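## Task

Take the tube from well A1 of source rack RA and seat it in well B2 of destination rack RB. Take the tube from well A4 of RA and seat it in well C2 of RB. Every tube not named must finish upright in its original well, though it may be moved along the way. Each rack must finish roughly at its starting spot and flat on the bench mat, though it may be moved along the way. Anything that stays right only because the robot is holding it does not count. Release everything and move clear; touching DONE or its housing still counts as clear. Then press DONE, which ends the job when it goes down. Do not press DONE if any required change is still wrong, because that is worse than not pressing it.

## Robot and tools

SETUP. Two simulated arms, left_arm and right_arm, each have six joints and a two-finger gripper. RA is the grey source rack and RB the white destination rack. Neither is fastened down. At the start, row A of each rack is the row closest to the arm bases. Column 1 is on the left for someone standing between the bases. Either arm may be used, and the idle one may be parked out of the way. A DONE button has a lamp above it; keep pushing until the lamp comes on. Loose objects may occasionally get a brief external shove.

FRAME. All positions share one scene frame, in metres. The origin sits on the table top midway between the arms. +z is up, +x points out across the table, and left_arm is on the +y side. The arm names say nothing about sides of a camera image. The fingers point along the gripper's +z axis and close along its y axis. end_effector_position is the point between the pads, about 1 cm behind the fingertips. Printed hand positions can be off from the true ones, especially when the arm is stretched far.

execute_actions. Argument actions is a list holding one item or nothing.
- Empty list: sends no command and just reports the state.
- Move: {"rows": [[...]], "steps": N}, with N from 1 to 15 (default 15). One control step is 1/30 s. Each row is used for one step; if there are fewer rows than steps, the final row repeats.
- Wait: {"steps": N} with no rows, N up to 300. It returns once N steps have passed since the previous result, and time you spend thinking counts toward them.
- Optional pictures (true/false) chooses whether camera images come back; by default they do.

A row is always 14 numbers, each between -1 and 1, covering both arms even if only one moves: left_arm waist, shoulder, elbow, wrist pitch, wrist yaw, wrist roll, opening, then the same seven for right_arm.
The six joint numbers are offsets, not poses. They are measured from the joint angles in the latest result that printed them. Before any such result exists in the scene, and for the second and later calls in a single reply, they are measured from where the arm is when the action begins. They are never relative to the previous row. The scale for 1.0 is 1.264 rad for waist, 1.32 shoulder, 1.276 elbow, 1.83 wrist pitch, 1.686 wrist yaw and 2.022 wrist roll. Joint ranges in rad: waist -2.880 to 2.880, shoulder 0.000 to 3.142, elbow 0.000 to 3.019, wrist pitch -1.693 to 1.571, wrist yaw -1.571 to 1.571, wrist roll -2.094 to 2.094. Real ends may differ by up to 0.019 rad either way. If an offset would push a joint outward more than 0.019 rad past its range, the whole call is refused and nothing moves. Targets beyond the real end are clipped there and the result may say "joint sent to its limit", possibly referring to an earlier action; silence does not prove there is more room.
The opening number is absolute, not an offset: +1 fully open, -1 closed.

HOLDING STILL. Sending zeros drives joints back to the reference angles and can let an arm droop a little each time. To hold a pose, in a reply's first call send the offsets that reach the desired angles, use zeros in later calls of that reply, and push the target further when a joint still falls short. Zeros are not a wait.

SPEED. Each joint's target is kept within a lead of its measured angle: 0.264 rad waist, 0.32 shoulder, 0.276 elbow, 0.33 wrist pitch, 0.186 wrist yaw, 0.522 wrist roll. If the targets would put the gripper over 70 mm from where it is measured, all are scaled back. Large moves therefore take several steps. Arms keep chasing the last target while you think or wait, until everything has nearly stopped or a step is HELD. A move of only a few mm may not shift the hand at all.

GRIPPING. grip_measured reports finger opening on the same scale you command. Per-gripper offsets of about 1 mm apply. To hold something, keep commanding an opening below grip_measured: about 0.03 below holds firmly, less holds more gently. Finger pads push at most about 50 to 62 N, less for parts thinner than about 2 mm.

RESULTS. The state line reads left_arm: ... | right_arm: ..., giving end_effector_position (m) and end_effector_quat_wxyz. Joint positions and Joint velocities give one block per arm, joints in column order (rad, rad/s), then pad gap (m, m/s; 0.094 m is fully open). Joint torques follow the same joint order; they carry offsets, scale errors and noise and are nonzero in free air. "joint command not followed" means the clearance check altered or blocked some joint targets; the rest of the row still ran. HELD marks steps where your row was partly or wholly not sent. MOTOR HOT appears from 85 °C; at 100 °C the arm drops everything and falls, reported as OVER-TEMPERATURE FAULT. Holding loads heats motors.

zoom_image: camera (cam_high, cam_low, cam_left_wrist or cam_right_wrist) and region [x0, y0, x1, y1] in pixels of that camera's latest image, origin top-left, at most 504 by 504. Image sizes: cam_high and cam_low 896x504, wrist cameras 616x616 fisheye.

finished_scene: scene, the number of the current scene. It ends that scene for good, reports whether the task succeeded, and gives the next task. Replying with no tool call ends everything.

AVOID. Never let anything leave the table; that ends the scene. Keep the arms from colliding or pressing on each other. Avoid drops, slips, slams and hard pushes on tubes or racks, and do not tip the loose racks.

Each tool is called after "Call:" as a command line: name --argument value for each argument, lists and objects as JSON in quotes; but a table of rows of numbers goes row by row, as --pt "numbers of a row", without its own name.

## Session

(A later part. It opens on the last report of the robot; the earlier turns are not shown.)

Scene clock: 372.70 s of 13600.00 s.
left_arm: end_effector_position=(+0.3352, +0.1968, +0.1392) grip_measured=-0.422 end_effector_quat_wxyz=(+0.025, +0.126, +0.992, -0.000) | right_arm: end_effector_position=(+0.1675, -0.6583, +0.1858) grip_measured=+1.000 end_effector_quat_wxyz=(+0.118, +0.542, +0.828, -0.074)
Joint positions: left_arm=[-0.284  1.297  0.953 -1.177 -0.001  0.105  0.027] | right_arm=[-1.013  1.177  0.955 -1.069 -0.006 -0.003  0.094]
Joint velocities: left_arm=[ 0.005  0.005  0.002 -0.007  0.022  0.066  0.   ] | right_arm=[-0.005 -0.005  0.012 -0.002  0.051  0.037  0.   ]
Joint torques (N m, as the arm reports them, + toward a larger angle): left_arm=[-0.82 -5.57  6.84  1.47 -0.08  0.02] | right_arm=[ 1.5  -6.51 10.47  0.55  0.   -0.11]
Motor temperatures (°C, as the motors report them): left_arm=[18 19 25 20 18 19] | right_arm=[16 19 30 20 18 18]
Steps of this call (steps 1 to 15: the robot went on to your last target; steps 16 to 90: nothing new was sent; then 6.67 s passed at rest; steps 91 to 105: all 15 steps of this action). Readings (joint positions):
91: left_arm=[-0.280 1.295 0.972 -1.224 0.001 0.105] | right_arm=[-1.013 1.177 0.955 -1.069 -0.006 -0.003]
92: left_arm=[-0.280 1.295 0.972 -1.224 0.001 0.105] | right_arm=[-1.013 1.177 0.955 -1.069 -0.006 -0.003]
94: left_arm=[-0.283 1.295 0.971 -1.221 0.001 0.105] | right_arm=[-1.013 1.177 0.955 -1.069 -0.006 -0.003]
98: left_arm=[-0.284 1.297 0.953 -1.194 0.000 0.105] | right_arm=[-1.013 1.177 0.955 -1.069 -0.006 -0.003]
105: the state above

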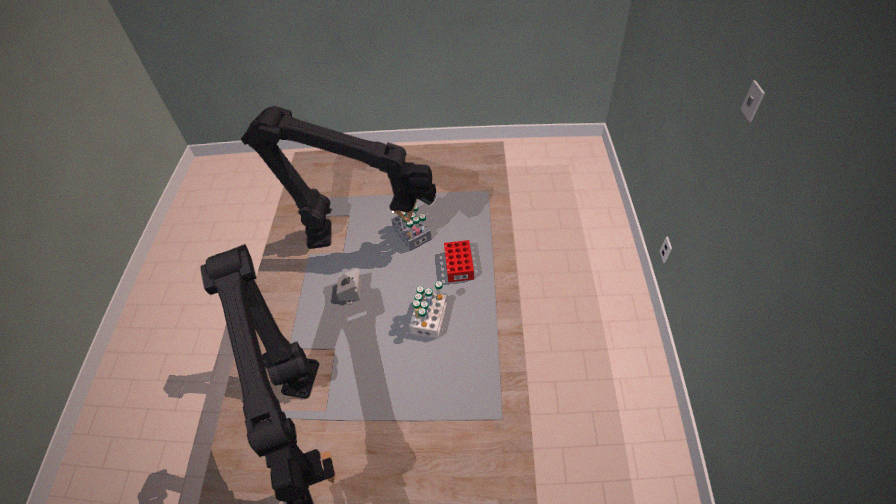

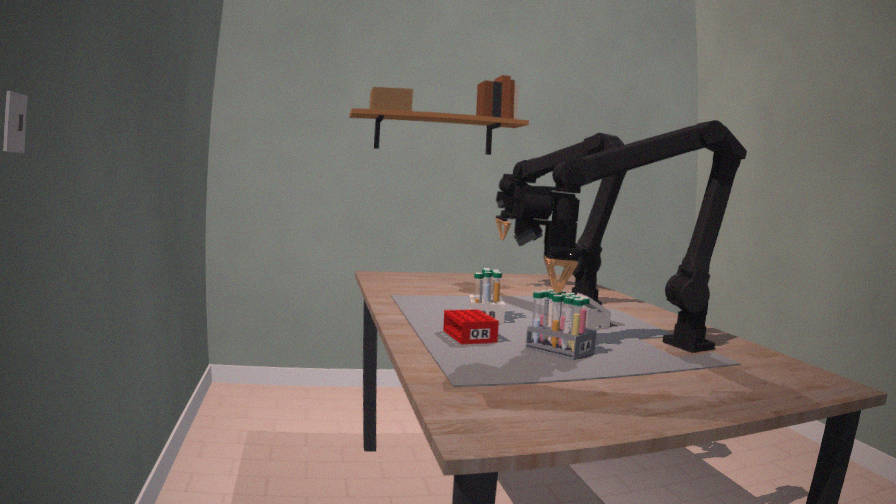

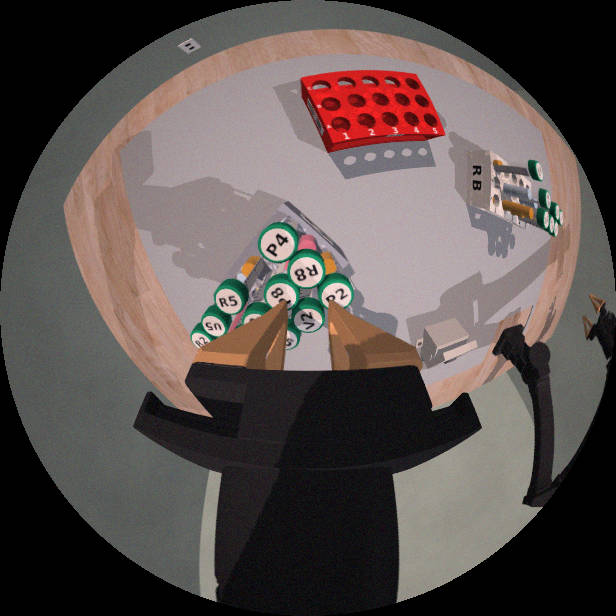

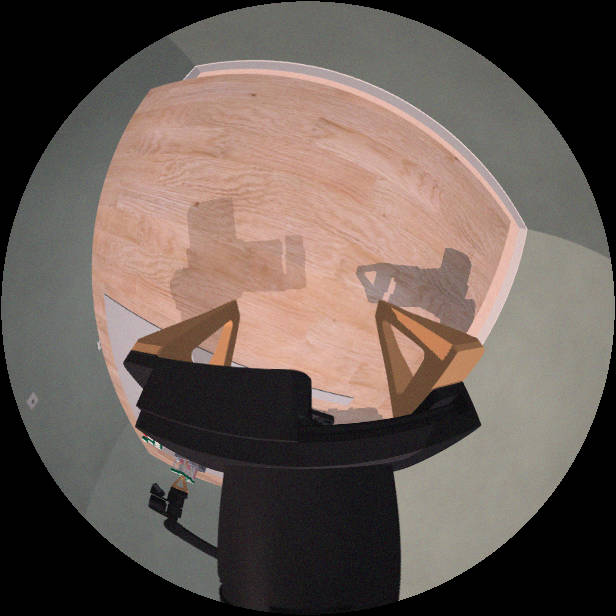

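Call:
execute_actions --actions '[{"rows":[[0,0,0.05,0,0,0,-0.44,0,0,0.02,0,0,0,1],[0,0,0.05,0,0,0,-0.44,0,0,0.02,0,0,0,1],[0,0,0.05,0,0,0,-0.44,0,0,0.02,0,0,0,1],[0,0,0.05,-0.02,0,0,-0.44,0,0,0.02,0,0,0,1]]}]'

Call:
zoom_image --camera "cam_left_wrist" --region '[240,230,380,370]'

Scene clock: 381.87 s of 13600.00 s.
left_arm: end_effector_position=(+0.3334, +0.1971, +0.1417) grip_measured=-0.438 end_effector_quat_wxyz=(+0.019, +0.126, +0.992, -0.000) | right_arm: end_effector_position=(+0.1675, -0.6583, +0.1858) grip_measured=+1.000 end_effector_quat_wxyz=(+0.118, +0.542, +0.828, -0.074)
Joint positions: left_arm=[-0.284  1.297  0.96  -1.196 -0.001  0.105  0.026] | right_arm=[-1.013  1.177  0.955 -1.069 -0.006 -0.003  0.094]
Joint velocities: left_arm=[-0.005 -0.015 -0.032  0.002 -0.037 -0.037 -0.   ] | right_arm=[ 0.005 -0.015  0.007 -0.002 -0.022  0.022  0.   ]
Joint torques (N m, as the arm reports them, + toward a larger angle): left_arm=[-0.8  -7.57 11.93 -0.11 -0.17  0.05] | right_arm=[ 1.48 -6.53 10.43  0.35  0.01 -0.05]
Motor temperatures (°C, as the motors report them): left_arm=[18 19 24 20 18 19] | right_arm=[16 19 30 20 18 18]
Steps of this call (steps 1 to 15: the robot went on to your last target; steps 16 to 120: nothing new was sent; then 4.67 s passed at rest; steps 121 to 135: all 15 steps of this action). Readings (joint positions):
121: left_arm=[-0.284 1.297 0.956 -1.177 -0.001 0.105] | right_arm=[-1.013 1.177 0.955 -1.069 -0.006 -0.003]
122: left_arm=[-0.284 1.297 0.958 -1.177 -0.001 0.105] | right_arm=[-1.013 1.177 0.955 -1.069 -0.006 -0.003]
124: left_arm=[-0.284 1.297 0.960 -1.181 -0.001 0.105] | right_arm=[-1.013 1.177 0.955 -1.069 -0.006 -0.003]
128: left_arm=[-0.284 1.297 0.960 -1.194 -0.001 0.105] | right_arm=[-1.013 1.177 0.955 -1.069 -0.006 -0.003]
135: the state above

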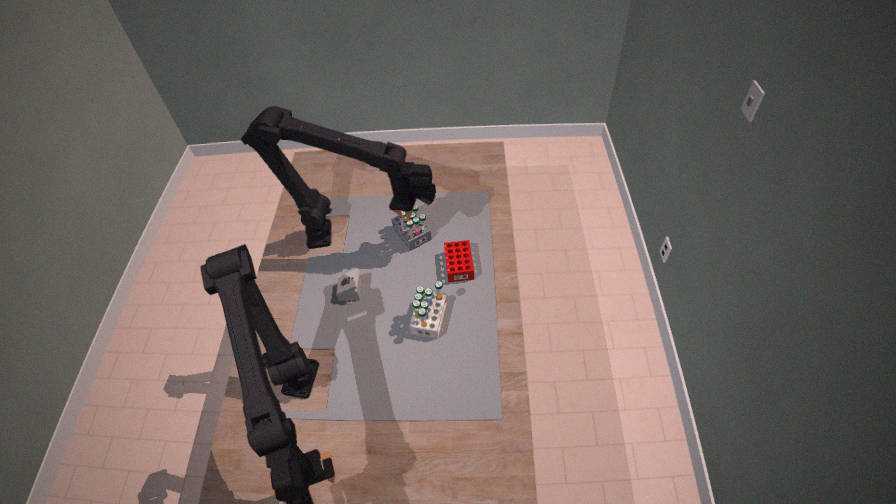

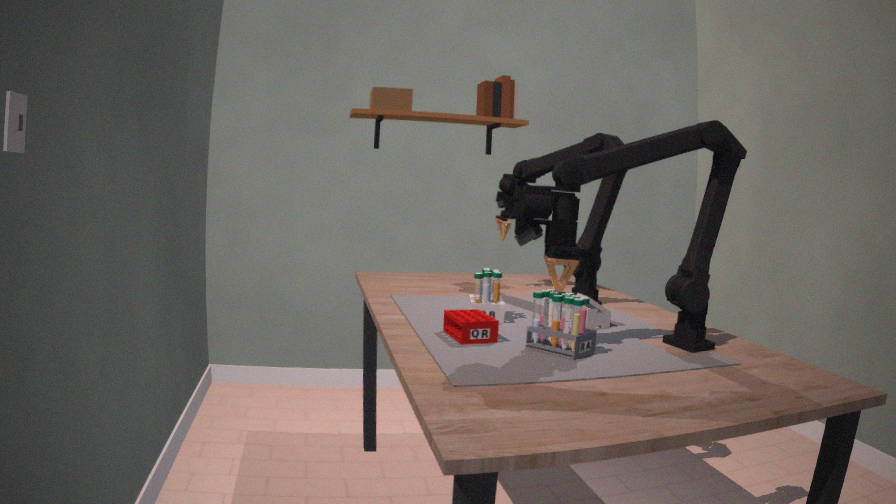

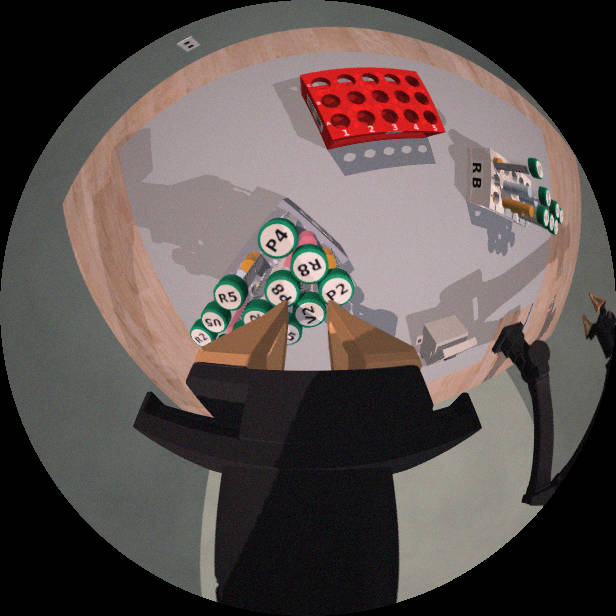

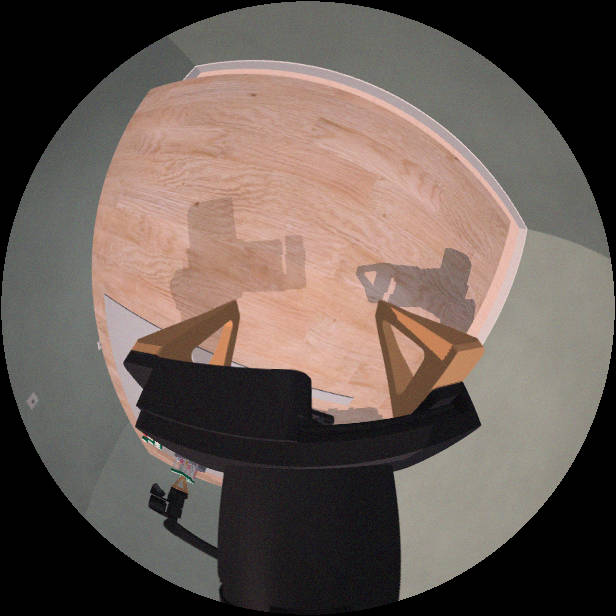

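Region (240, 230, 380, 370) of cam_left_wrist's 616x616 image, scaled by 3.600, with more detail than that image has.

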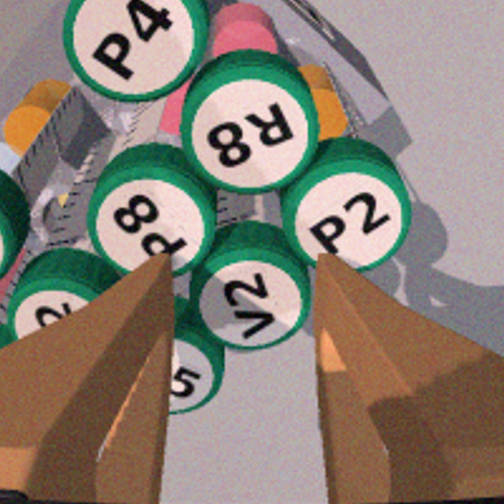

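Call:
execute_actions --actions '[{"rows":[[0,0,0.02,0,0,0,-0.36,0,0,0.02,0,0,0,1],[0,0,0.02,0,0,0,-0.36,0,0,0.02,0,0,0,1],[0,0,0,0.006,0,0,-0.36,0,0,0.02,0,0,0,1],[0,0,-0.003,0.008,0,0,-0.36,0,0,0.02,0,0,0,1],[0,0,-0.006,0.011,0,0,-0.36,0,0,0.02,0,0,0,1],[0,0,-0.01,0.014,0,0,-0.36,0,0,0.02,0,0,0,1],[0,0,-0.014,0.017,0,0,-0.36,0,0,0.02,0,0,0,1],[0,0,-0.018,0.02,0,0,-0.36,0,0,0.02,0,0,0,1],[0,0,-0.024,0.022,0,0,-0.36,0,0,0.02,0,0,0,1]]}]'

Call:
zoom_image --camera "cam_left_wrist" --region '[240,230,380,370]'

Scene clock: 396.13 s of 13600.00 s.
left_arm: end_effector_position=(+0.3320, +0.1973, +0.1389) grip_measured=-0.361 end_effector_quat_wxyz=(+0.022, +0.126, +0.992, -0.000) | right_arm: end_effector_position=(+0.1675, -0.6583, +0.1858) grip_measured=+1.000 end_effector_quat_wxyz=(+0.118, +0.542, +0.828, -0.074)
Joint positions: left_arm=[-0.284  1.292  0.948 -1.182 -0.001  0.105  0.03 ] | right_arm=[-1.013  1.177  0.955 -1.069 -0.006 -0.003  0.094]
Joint velocities: left_arm=[ 0.005 -0.005 -0.017  0.002 -0.066 -0.051 -0.001] | right_arm=[-0.015  0.005 -0.012  0.002  0.037  0.007  0.   ]
Joint torques (N m, as the arm reports them, + toward a larger angle): left_arm=[-0.24 -7.18  6.2   1.59 -0.11  0.01] | right_arm=[ 1.25 -6.37 10.26  0.78 -0.03 -0.1 ]
Motor temperatures (°C, as the motors report them): left_arm=[18 19 26 20 18 19] | right_arm=[16 19 30 20 18 18]
Steps of this call (steps 1 to 15: the robot went on to your last target; steps 16 to 90: nothing new was sent; then 10.77 s passed at rest; steps 91 to 105: all 15 steps of this action). Readings (joint positions):
91: left_arm=[-0.284 1.297 0.960 -1.196 -0.001 0.105] | right_arm=[-1.013 1.177 0.955 -1.069 -0.006 -0.003]
92: left_arm=[-0.284 1.297 0.960 -1.196 -0.001 0.105] | right_arm=[-1.013 1.177 0.955 -1.069 -0.006 -0.003]
94: left_arm=[-0.284 1.297 0.960 -1.196 -0.001 0.105] | right_arm=[-1.013 1.177 0.955 -1.069 -0.006 -0.003]
98: left_arm=[-0.284 1.296 0.953 -1.190 -0.001 0.105] | right_arm=[-1.013 1.177 0.955 -1.069 -0.006 -0.003]
105: the state above

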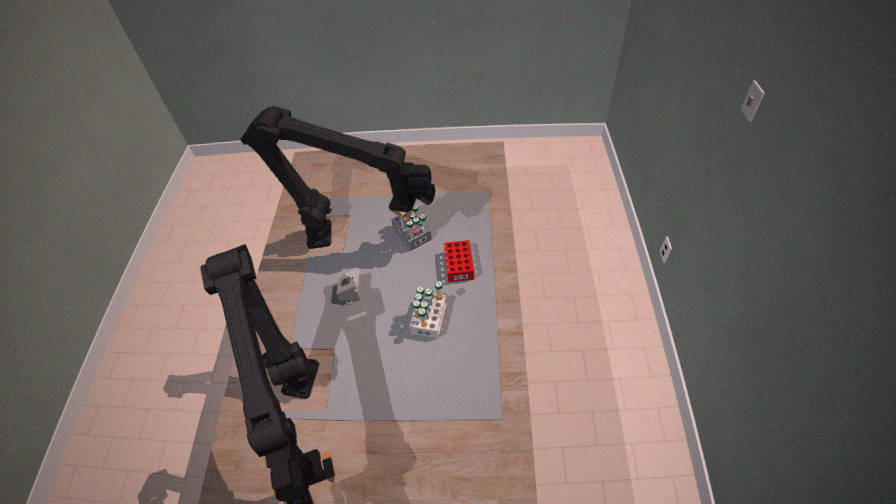

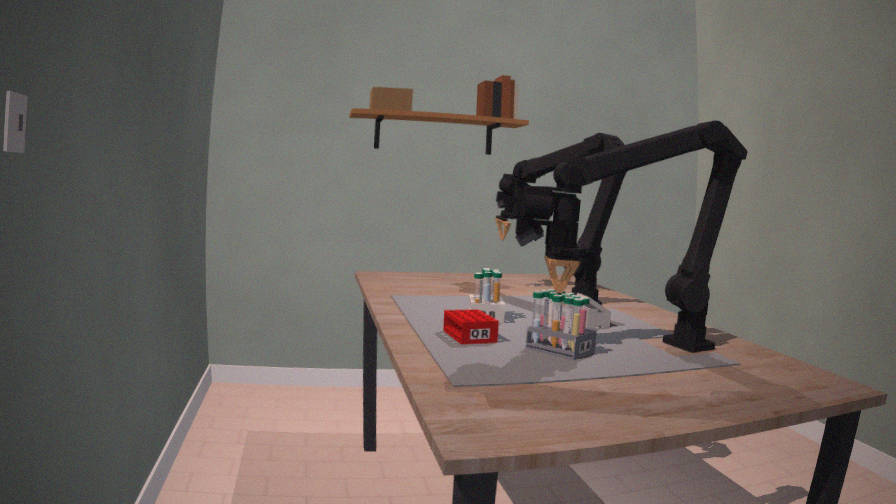

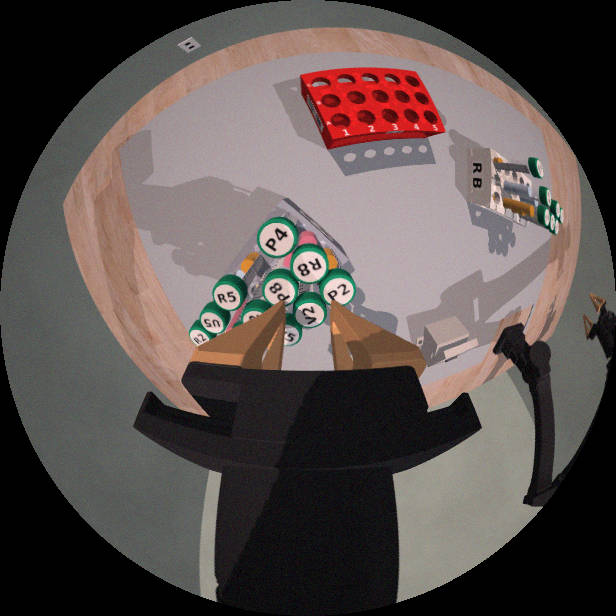

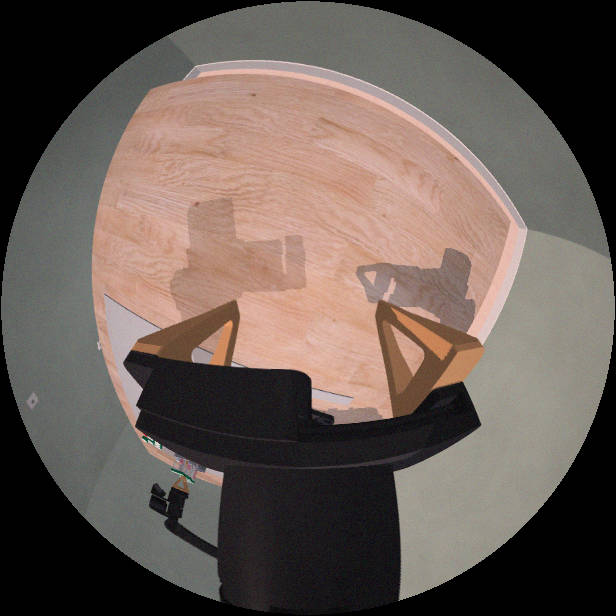

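Region (240, 230, 380, 370) of cam_left_wrist's 616x616 image, scaled by 3.600, with more detail than that image has.

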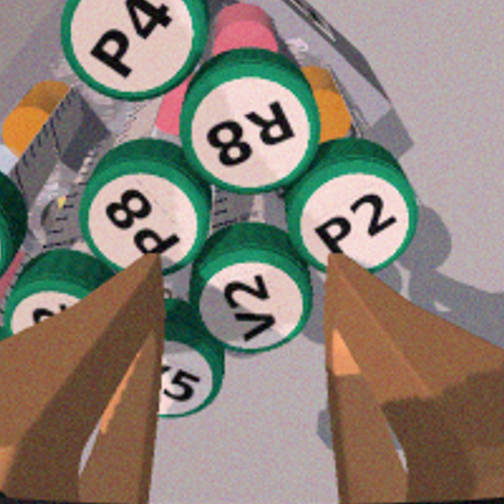

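Call:
execute_actions --actions '[{"rows":[[0,0,0.052,0,0,0,-0.36,0,0,0.02,0,0,0,1],[0,0,0.052,0,0,0,-0.36,0,0,0.02,0,0,0,1],[0,0,0.052,0,0,0,-0.36,0,0,0.02,0,0,0,1],[0,0,0.052,-0.019,0,0,-0.36,0,0,0.02,0,0,0,1]]}]' --pictures false

Call:
execute_actions --actions '[{"rows":[[0,0,-0.012,0,0,0,-0.36,0,0,0.02,0,0,0,1]]}]'

Call:
zoom_image --camera "cam_left_wrist" --region '[240,230,380,370]'

Scene clock: 406.67 s of 13600.00 s.
left_arm: end_effector_position=(+0.3316, +0.1974, +0.1425) grip_measured=-0.361 end_effector_quat_wxyz=(+0.019, +0.126, +0.992, +0.000) | right_arm: end_effector_position=(+0.1675, -0.6583, +0.1858) grip_measured=+1.000 end_effector_quat_wxyz=(+0.118, +0.542, +0.828, -0.074)
Joint positions: left_arm=[-0.284  1.291  0.958 -1.199 -0.001  0.105  0.03 ] | right_arm=[-1.013  1.177  0.955 -1.069 -0.006 -0.003  0.094]
Joint velocities: left_arm=[ 0.005 -0.005  0.012  0.022 -0.051  0.037 -0.001] | right_arm=[-0.005 -0.005 -0.017 -0.002 -0.007  0.037  0.   ]
Joint torques (N m, as the arm reports them, + toward a larger angle): left_arm=[-0.28 -7.82 12.1  -0.18 -0.14  0.03] | right_arm=[ 1.45 -5.67 10.43  0.75  0.   -0.02]
Motor temperatures (°C, as the motors report them): left_arm=[18 19 24 20 18 19] | right_arm=[16 19 30 20 18 18]
Steps of this call (steps 1 to 15: the robot went on to your last target; steps 16 to 90: nothing new was sent; then 7.03 s passed at rest; steps 91 to 105: all 15 steps of this action). Readings (joint positions):
91: left_arm=[-0.284 1.291 0.950 -1.182 -0.001 0.105] | right_arm=[-1.013 1.177 0.955 -1.069 -0.006 -0.003]
92: left_arm=[-0.284 1.291 0.953 -1.182 -0.001 0.105] | right_arm=[-1.013 1.177 0.955 -1.069 -0.006 -0.003]
94: left_arm=[-0.284 1.291 0.956 -1.185 -0.001 0.105] | right_arm=[-1.013 1.177 0.955 -1.069 -0.006 -0.003]
98: left_arm=[-0.284 1.291 0.958 -1.197 -0.001 0.105] | right_arm=[-1.013 1.177 0.955 -1.069 -0.006 -0.003]
105: the state above

Scene clock: 407.17 s of 13600.00 s.
left_arm: end_effector_position=(+0.3281, +0.1981, +0.1394) grip_measured=-0.361 end_effector_quat_wxyz=(+0.015, +0.126, +0.992, +0.001) | right_arm: end_effector_position=(+0.1675, -0.6583, +0.1858) grip_measured=+1.000 end_effector_quat_wxyz=(+0.118, +0.542, +0.828, -0.074)
Joint positions: left_arm=[-0.284  1.29   0.948 -1.199 -0.002  0.105  0.03 ] | right_arm=[-1.013  1.177  0.955 -1.069 -0.006 -0.003  0.094]
Joint velocities: left_arm=[-0.024 -0.005 -0.002 -0.032 -0.051 -0.066  0.   ] | right_arm=[-0.005 -0.005  0.017  0.002  0.051  0.022  0.   ]
Joint torques (N m, as the arm reports them, + toward a larger angle): left_arm=[-0.32 -7.77  7.15  0.68 -0.13  0.  ] | right_arm=[ 1.19 -6.64 10.57  0.47 -0.01 -0.09]
Motor temperatures (°C, as the motors report them): left_arm=[18 19 24 20 18 19] | right_arm=[16 19 30 20 18 18]
Steps of this call (steps 1 to 15: all 15 steps of this action). Readings (joint positions):
1: left_arm=[-0.284 1.291 0.956 -1.199 -0.001 0.105] | right_arm=[-1.013 1.177 0.955 -1.069 -0.006 -0.003]
2: left_arm=[-0.284 1.291 0.953 -1.199 -0.001 0.105] | right_arm=[-1.013 1.177 0.955 -1.069 -0.006 -0.003]
4: left_arm=[-0.284 1.290 0.949 -1.199 -0.002 0.105] | right_arm=[-1.013 1.177 0.955 -1.069 -0.006 -0.003]
8: left_arm=[-0.284 1.290 0.948 -1.199 -0.002 0.105] | right_arm=[-1.013 1.177 0.955 -1.069 -0.006 -0.003]
15: the state above

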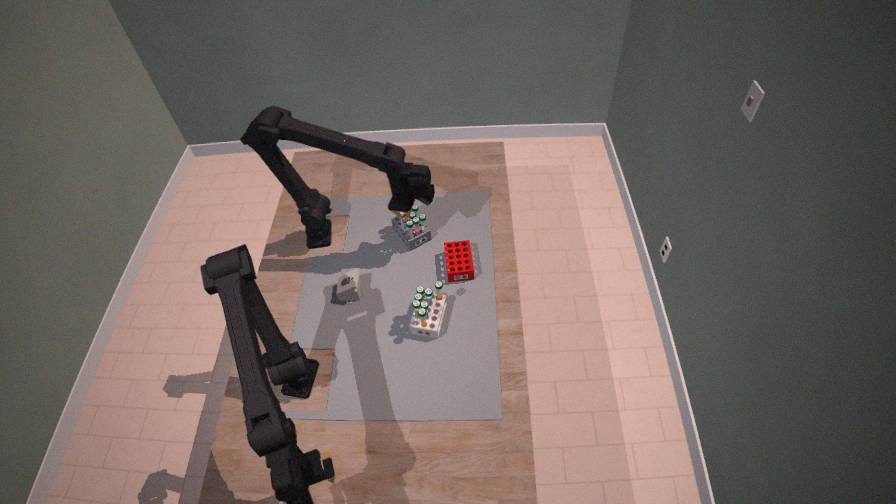

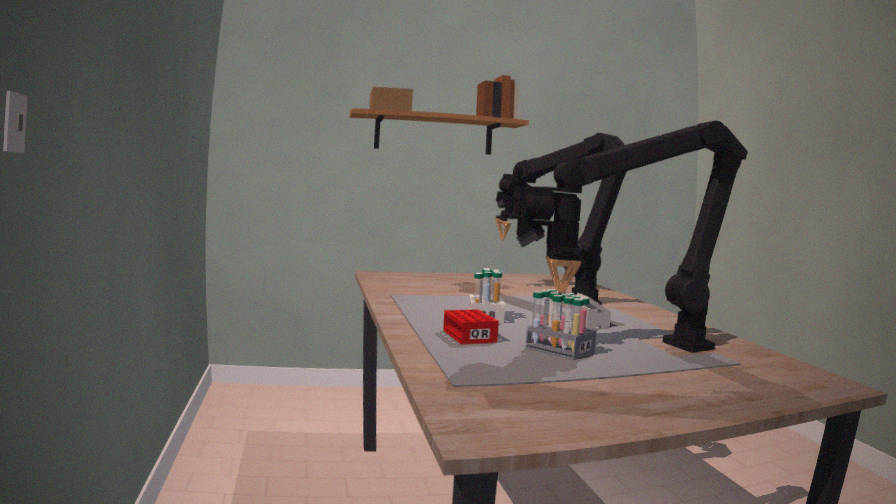

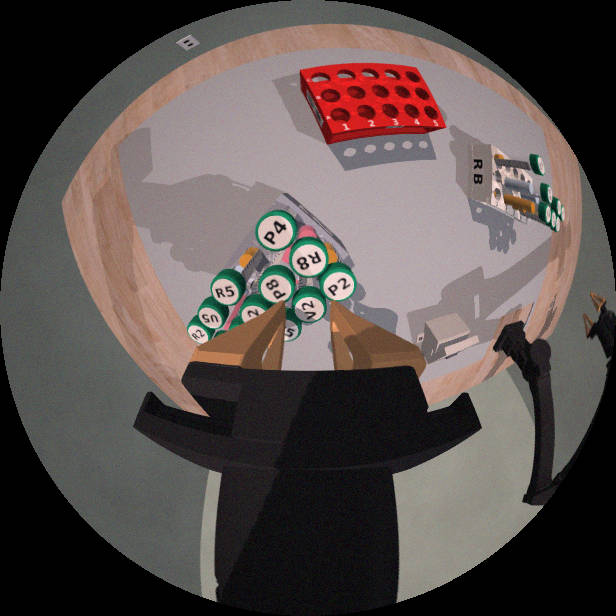

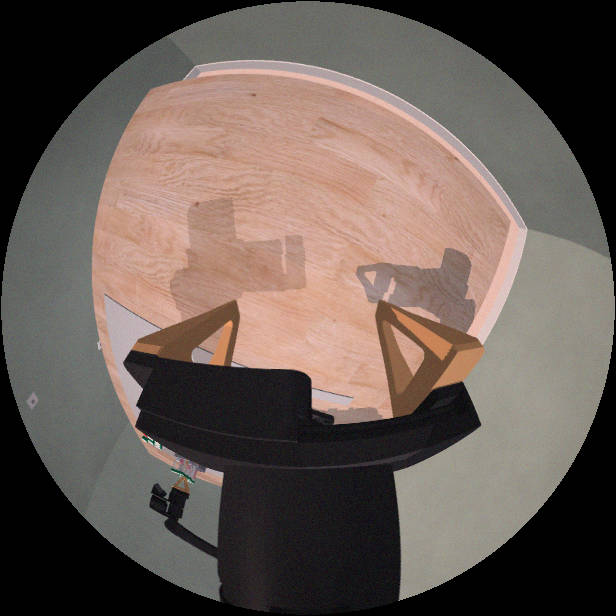

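Region (240, 230, 380, 370) of cam_left_wrist's 616x616 image, scaled by 3.600, with more detail than that image has.

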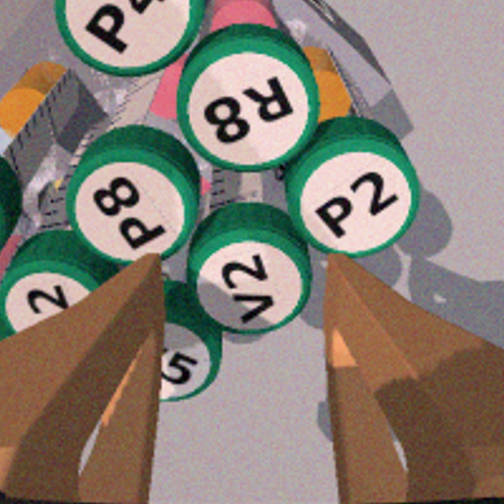

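Call:
execute_actions --actions '[{"rows":[[0,0.015,-0.02,-0.03,0,0,-0.36,0,0,0.02,0,0,0,1]]}]' --pictures false

Call:
execute_actions --actions '[{"rows":[[0,0,0.056,0,0,0,-0.36,0,0,0.02,0,0,0,1]]}]'

Call:
zoom_image --camera "cam_left_wrist" --region '[240,230,380,370]'

Scene clock: 417.60 s of 13600.00 s.
left_arm: end_effector_position=(+0.3192, +0.1994, +0.1383) grip_measured=-0.361 end_effector_quat_wxyz=(-0.003, +0.126, +0.992, +0.001) | right_arm: end_effector_position=(+0.1675, -0.6583, +0.1858) grip_measured=+1.000 end_effector_quat_wxyz=(+0.118, +0.542, +0.828, -0.074)
Joint positions: left_arm=[-0.284  1.29   0.945 -1.232 -0.002  0.105  0.03 ] | right_arm=[-1.013  1.177  0.955 -1.069 -0.006 -0.003  0.094]
Joint velocities: left_arm=[-0.005 -0.024 -0.002 -0.002  0.022 -0.022  0.   ] | right_arm=[ 0.005 -0.015  0.002 -0.002  0.007  0.007  0.   ]
Joint torques (N m, as the arm reports them, + toward a larger angle): left_arm=[-0.3  -5.54  5.98 -0.23 -0.1   0.05] | right_arm=[ 1.2  -6.05 10.56  0.88 -0.07 -0.08]
Motor temperatures (°C, as the motors report them): left_arm=[18 19 24 20 18 19] | right_arm=[16 19 30 20 18 18]
Steps of this call (steps 1 to 15: the robot went on to your last target; steps 16 to 90: nothing new was sent; then 6.93 s passed at rest; steps 91 to 105: all 15 steps of this action). Readings (joint positions):
91: left_arm=[-0.284 1.290 0.947 -1.205 -0.002 0.105] | right_arm=[-1.013 1.177 0.955 -1.069 -0.006 -0.003]
92: left_arm=[-0.284 1.290 0.946 -1.216 -0.002 0.105] | right_arm=[-1.013 1.177 0.955 -1.069 -0.006 -0.003]
94: left_arm=[-0.284 1.290 0.945 -1.227 -0.002 0.105] | right_arm=[-1.013 1.177 0.955 -1.069 -0.006 -0.003]
98: left_arm=[-0.284 1.290 0.945 -1.232 -0.002 0.105] | right_arm=[-1.013 1.177 0.955 -1.069 -0.006 -0.003]
105: the state above

Scene clock: 418.10 s of 13600.00 s.
left_arm: end_effector_position=(+0.3249, +0.1985, +0.1441) grip_measured=-0.361 end_effector_quat_wxyz=(+0.005, +0.126, +0.992, +0.001) | right_arm: end_effector_position=(+0.1675, -0.6583, +0.1858) grip_measured=+1.000 end_effector_quat_wxyz=(+0.118, +0.542, +0.828, -0.074)
Joint positions: left_arm=[-0.284  1.29   0.961 -1.232 -0.002  0.105  0.03 ] | right_arm=[-1.013  1.177  0.955 -1.069 -0.006 -0.003  0.094]
Joint velocities: left_arm=[ 0.005 -0.005 -0.017 -0.002 -0.051  0.11   0.   ] | right_arm=[-0.015 -0.005 -0.017  0.007  0.022 -0.051  0.   ]
Joint torques (N m, as the arm reports them, + toward a larger angle): left_arm=[-0.43 -7.7  11.94  0.49 -0.14  0.02] | right_arm=[ 1.82 -6.25 10.32  0.57 -0.02 -0.11]
Motor temperatures (°C, as the motors report them): left_arm=[18 19 24 20 18 19] | right_arm=[16 19 30 20 18 18]
Steps of this call (steps 1 to 15: all 15 steps of this action). Readings (joint positions):
1: left_arm=[-0.284 1.290 0.950 -1.232 -0.002 0.105] | right_arm=[-1.013 1.177 0.955 -1.069 -0.006 -0.003]
2: left_arm=[-0.284 1.290 0.953 -1.232 -0.002 0.105] | right_arm=[-1.013 1.177 0.955 -1.069 -0.006 -0.003]
4: left_arm=[-0.284 1.290 0.958 -1.232 -0.002 0.105] | right_arm=[-1.013 1.177 0.955 -1.069 -0.006 -0.003]
8: left_arm=[-0.284 1.290 0.961 -1.232 -0.002 0.105] | right_arm=[-1.013 1.177 0.955 -1.069 -0.006 -0.003]
15: the state above

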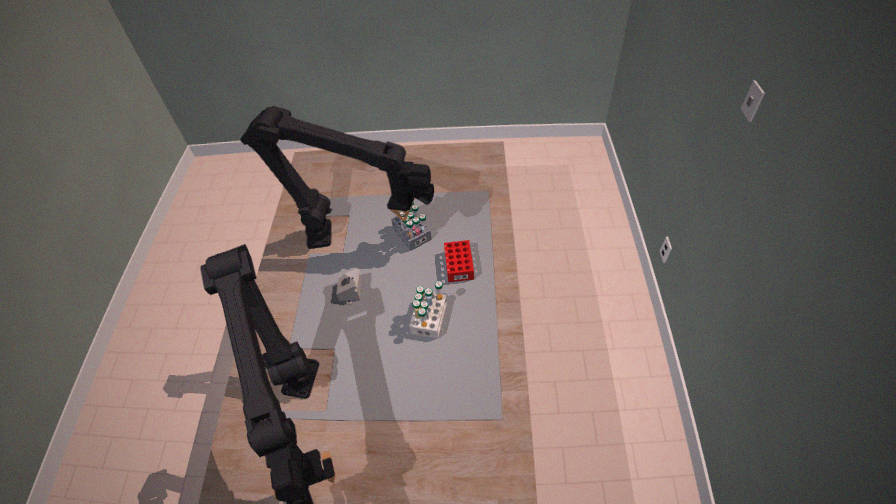

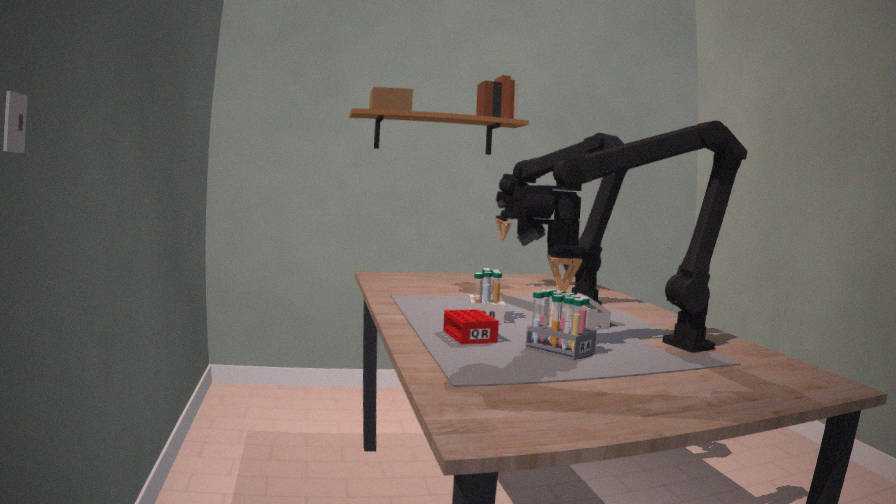

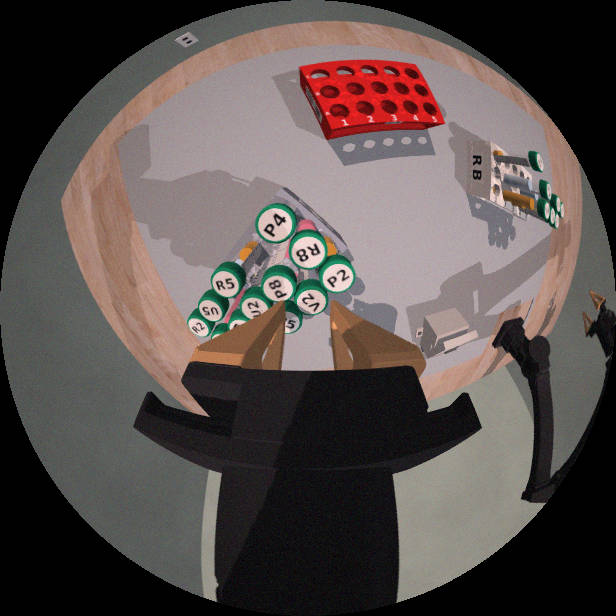

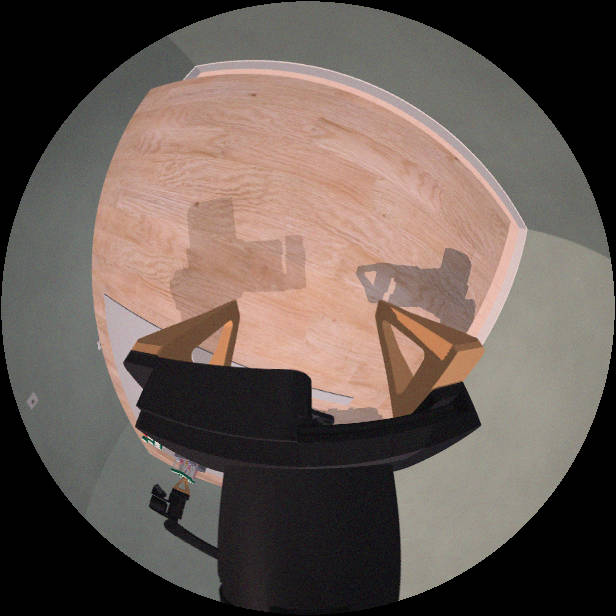

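Region (240, 230, 380, 370) of cam_left_wrist's 616x616 image, scaled by 3.600, with more detail than that image has.

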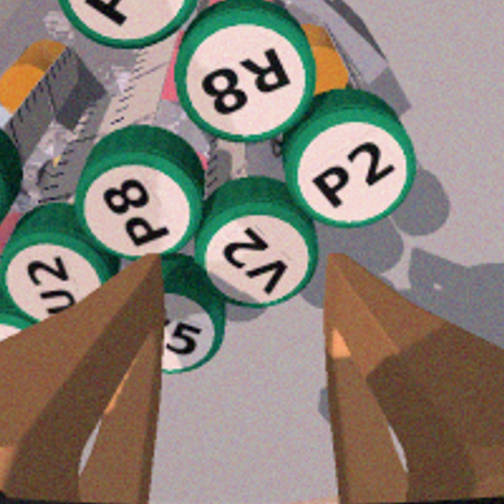

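Call:
execute_actions --actions '[{"rows":[[0,-0.032,0.03,0,0,0,-0.36,0,0,0.02,0,0,0,1],[0,-0.032,0.03,0,0,0,-0.36,0,0,0.02,0,0,0,1],[0,-0.032,0.03,0,0,0,-0.36,0,0,0.02,0,0,0,1],[0,-0.032,0.03,0,0,0,-0.36,0,0,0.02,0,0,0,1],[0.041,-0.032,0.03,-0.022,0,0.025,-0.36,0,0,0.02,0,0,0,1],[0.041,-0.032,0.03,-0.022,0,0.025,-0.36,0,0,0.02,0,0,0,1],[0.041,-0.032,0.03,-0.022,0,0.025,-0.36,0,0,0.02,0,0,0,1],[0.041,-0.032,-0.011,-0.022,0,0.025,-0.36,0,0,0.02,0,0,0,1]]}]' --pictures false

Call:
execute_actions --actions '[{"steps":10}]'

Call:
zoom_image --camera "cam_left_wrist" --region '[240,230,380,370]'

Scene clock: 437.50 s of 13600.00 s.
left_arm: end_effector_position=(+0.3144, +0.2163, +0.1456) grip_measured=-0.361 end_effector_quat_wxyz=(-0.002, +0.120, +0.993, +0.000) | right_arm: end_effector_position=(+0.1675, -0.6583, +0.1858) grip_measured=+1.000 end_effector_quat_wxyz=(+0.118, +0.542, +0.828, -0.074)
Joint positions: left_arm=[-0.236  1.264  0.943 -1.254 -0.001  0.141  0.03 ] | right_arm=[-1.013  1.177  0.955 -1.069 -0.006 -0.003  0.094]
Joint velocities: left_arm=[-0.005 -0.015 -0.017  0.002 -0.066 -0.022  0.   ] | right_arm=[ 0.005 -0.015  0.002  0.002 -0.037  0.081  0.   ]
Joint torques (N m, as the arm reports them, + toward a larger angle): left_arm=[-0.35 -8.37  7.97 -0.25 -0.16  0.15] | right_arm=[ 1.02 -6.11 10.46  0.56 -0.03 -0.08]
Motor temperatures (°C, as the motors report them): left_arm=[18 19 26 20 18 19] | right_arm=[16 19 30 20 18 18]
Steps of this call (steps 1 to 15: the robot went on to your last target; steps 16 to 90: nothing new was sent; then 15.90 s passed at rest; steps 91 to 105: all 15 steps of this action). Readings (joint positions):
91: left_arm=[-0.284 1.288 0.961 -1.232 -0.002 0.105] | right_arm=[-1.013 1.177 0.955 -1.069 -0.006 -0.003]
92: left_arm=[-0.284 1.287 0.961 -1.232 -0.002 0.105] | right_arm=[-1.013 1.177 0.955 -1.069 -0.006 -0.003]
94: left_arm=[-0.284 1.279 0.961 -1.232 -0.002 0.105] | right_arm=[-1.013 1.177 0.955 -1.069 -0.006 -0.003]
98: left_arm=[-0.252 1.267 0.960 -1.250 -0.001 0.129] | right_arm=[-1.013 1.177 0.955 -1.069 -0.006 -0.003]
105: the state above

Scene clock: 437.83 s of 13600.00 s.
left_arm: end_effector_position=(+0.3144, +0.2163, +0.1456) grip_measured=-0.361 end_effector_quat_wxyz=(-0.002, +0.122, +0.993, +0.000) | right_arm: end_effector_position=(+0.1675, -0.6583, +0.1858) grip_measured=+1.000 end_effector_quat_wxyz=(+0.118, +0.542, +0.828, -0.074)
Joint positions: left_arm=[-0.236  1.264  0.943 -1.254 -0.001  0.145  0.03 ] | right_arm=[-1.013  1.177  0.955 -1.069 -0.006 -0.003  0.094]
Joint velocities: left_arm=[-0.005 -0.015 -0.002  0.017 -0.051  0.037 -0.001] | right_arm=[-0.005 -0.005 -0.007 -0.002 -0.007  0.007  0.   ]
Joint torques (N m, as the arm reports them, + toward a larger angle): left_arm=[ 0.22 -8.5   8.07 -0.14 -0.17  0.16] | right_arm=[ 0.77 -6.18 10.53  0.77  0.   -0.08]
Motor temperatures (°C, as the motors report them): left_arm=[18 19 26 20 18 19] | right_arm=[16 19 30 20 18 18]
Steps of this call (steps 1 to 10: the robot went on to your last target). Readings (joint positions):
1: left_arm=[-0.236 1.264 0.943 -1.254 -0.001 0.142] | right_arm=[-1.013 1.177 0.955 -1.069 -0.006 -0.003]
2: left_arm=[-0.236 1.264 0.943 -1.254 -0.001 0.143] | right_arm=[-1.013 1.177 0.955 -1.069 -0.006 -0.003]
4: left_arm=[-0.236 1.264 0.943 -1.254 -0.001 0.144] | right_arm=[-1.013 1.177 0.955 -1.069 -0.006 -0.003]
8: left_arm=[-0.236 1.264 0.943 -1.254 -0.001 0.145] | right_arm=[-1.013 1.177 0.955 -1.069 -0.006 -0.003]
10: the state above

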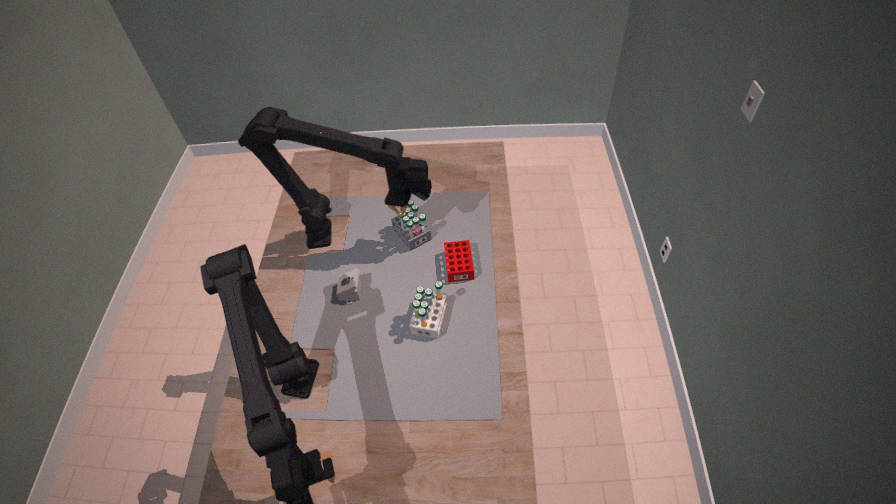

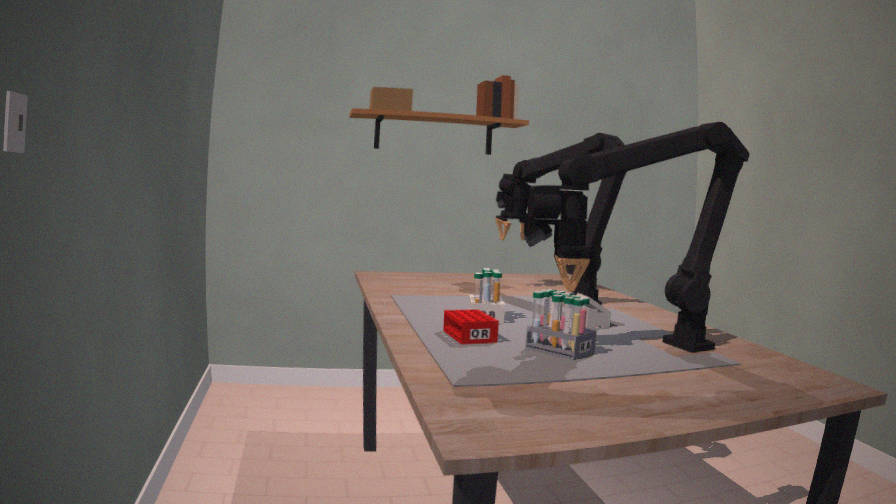

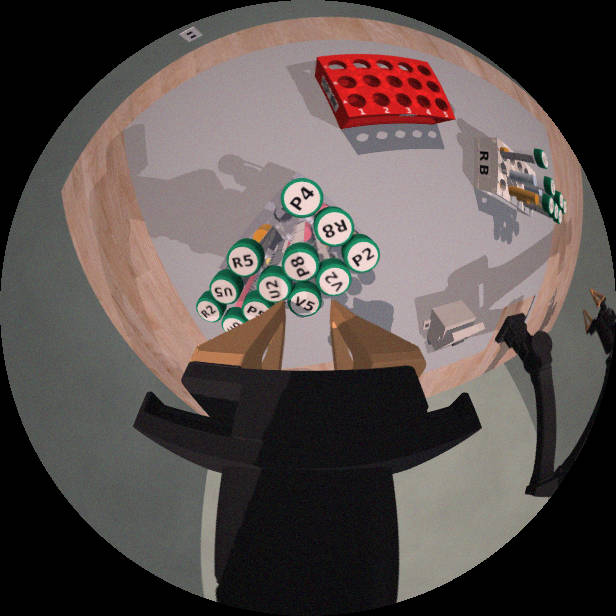

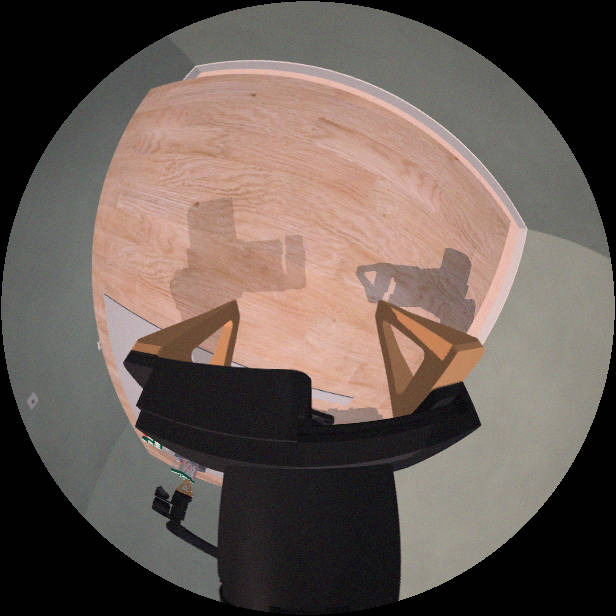

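Region (240, 230, 380, 370) of cam_left_wrist's 616x616 image, scaled by 3.600, with more detail than that image has.

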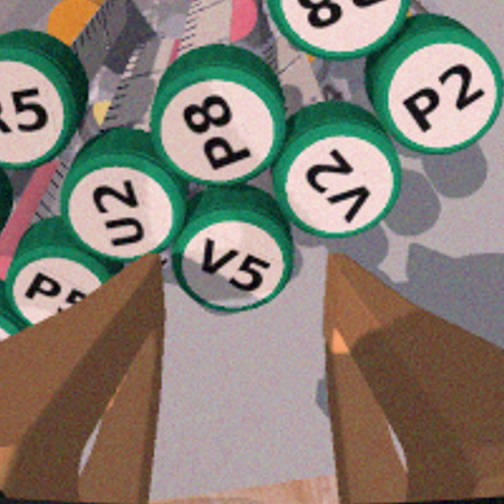

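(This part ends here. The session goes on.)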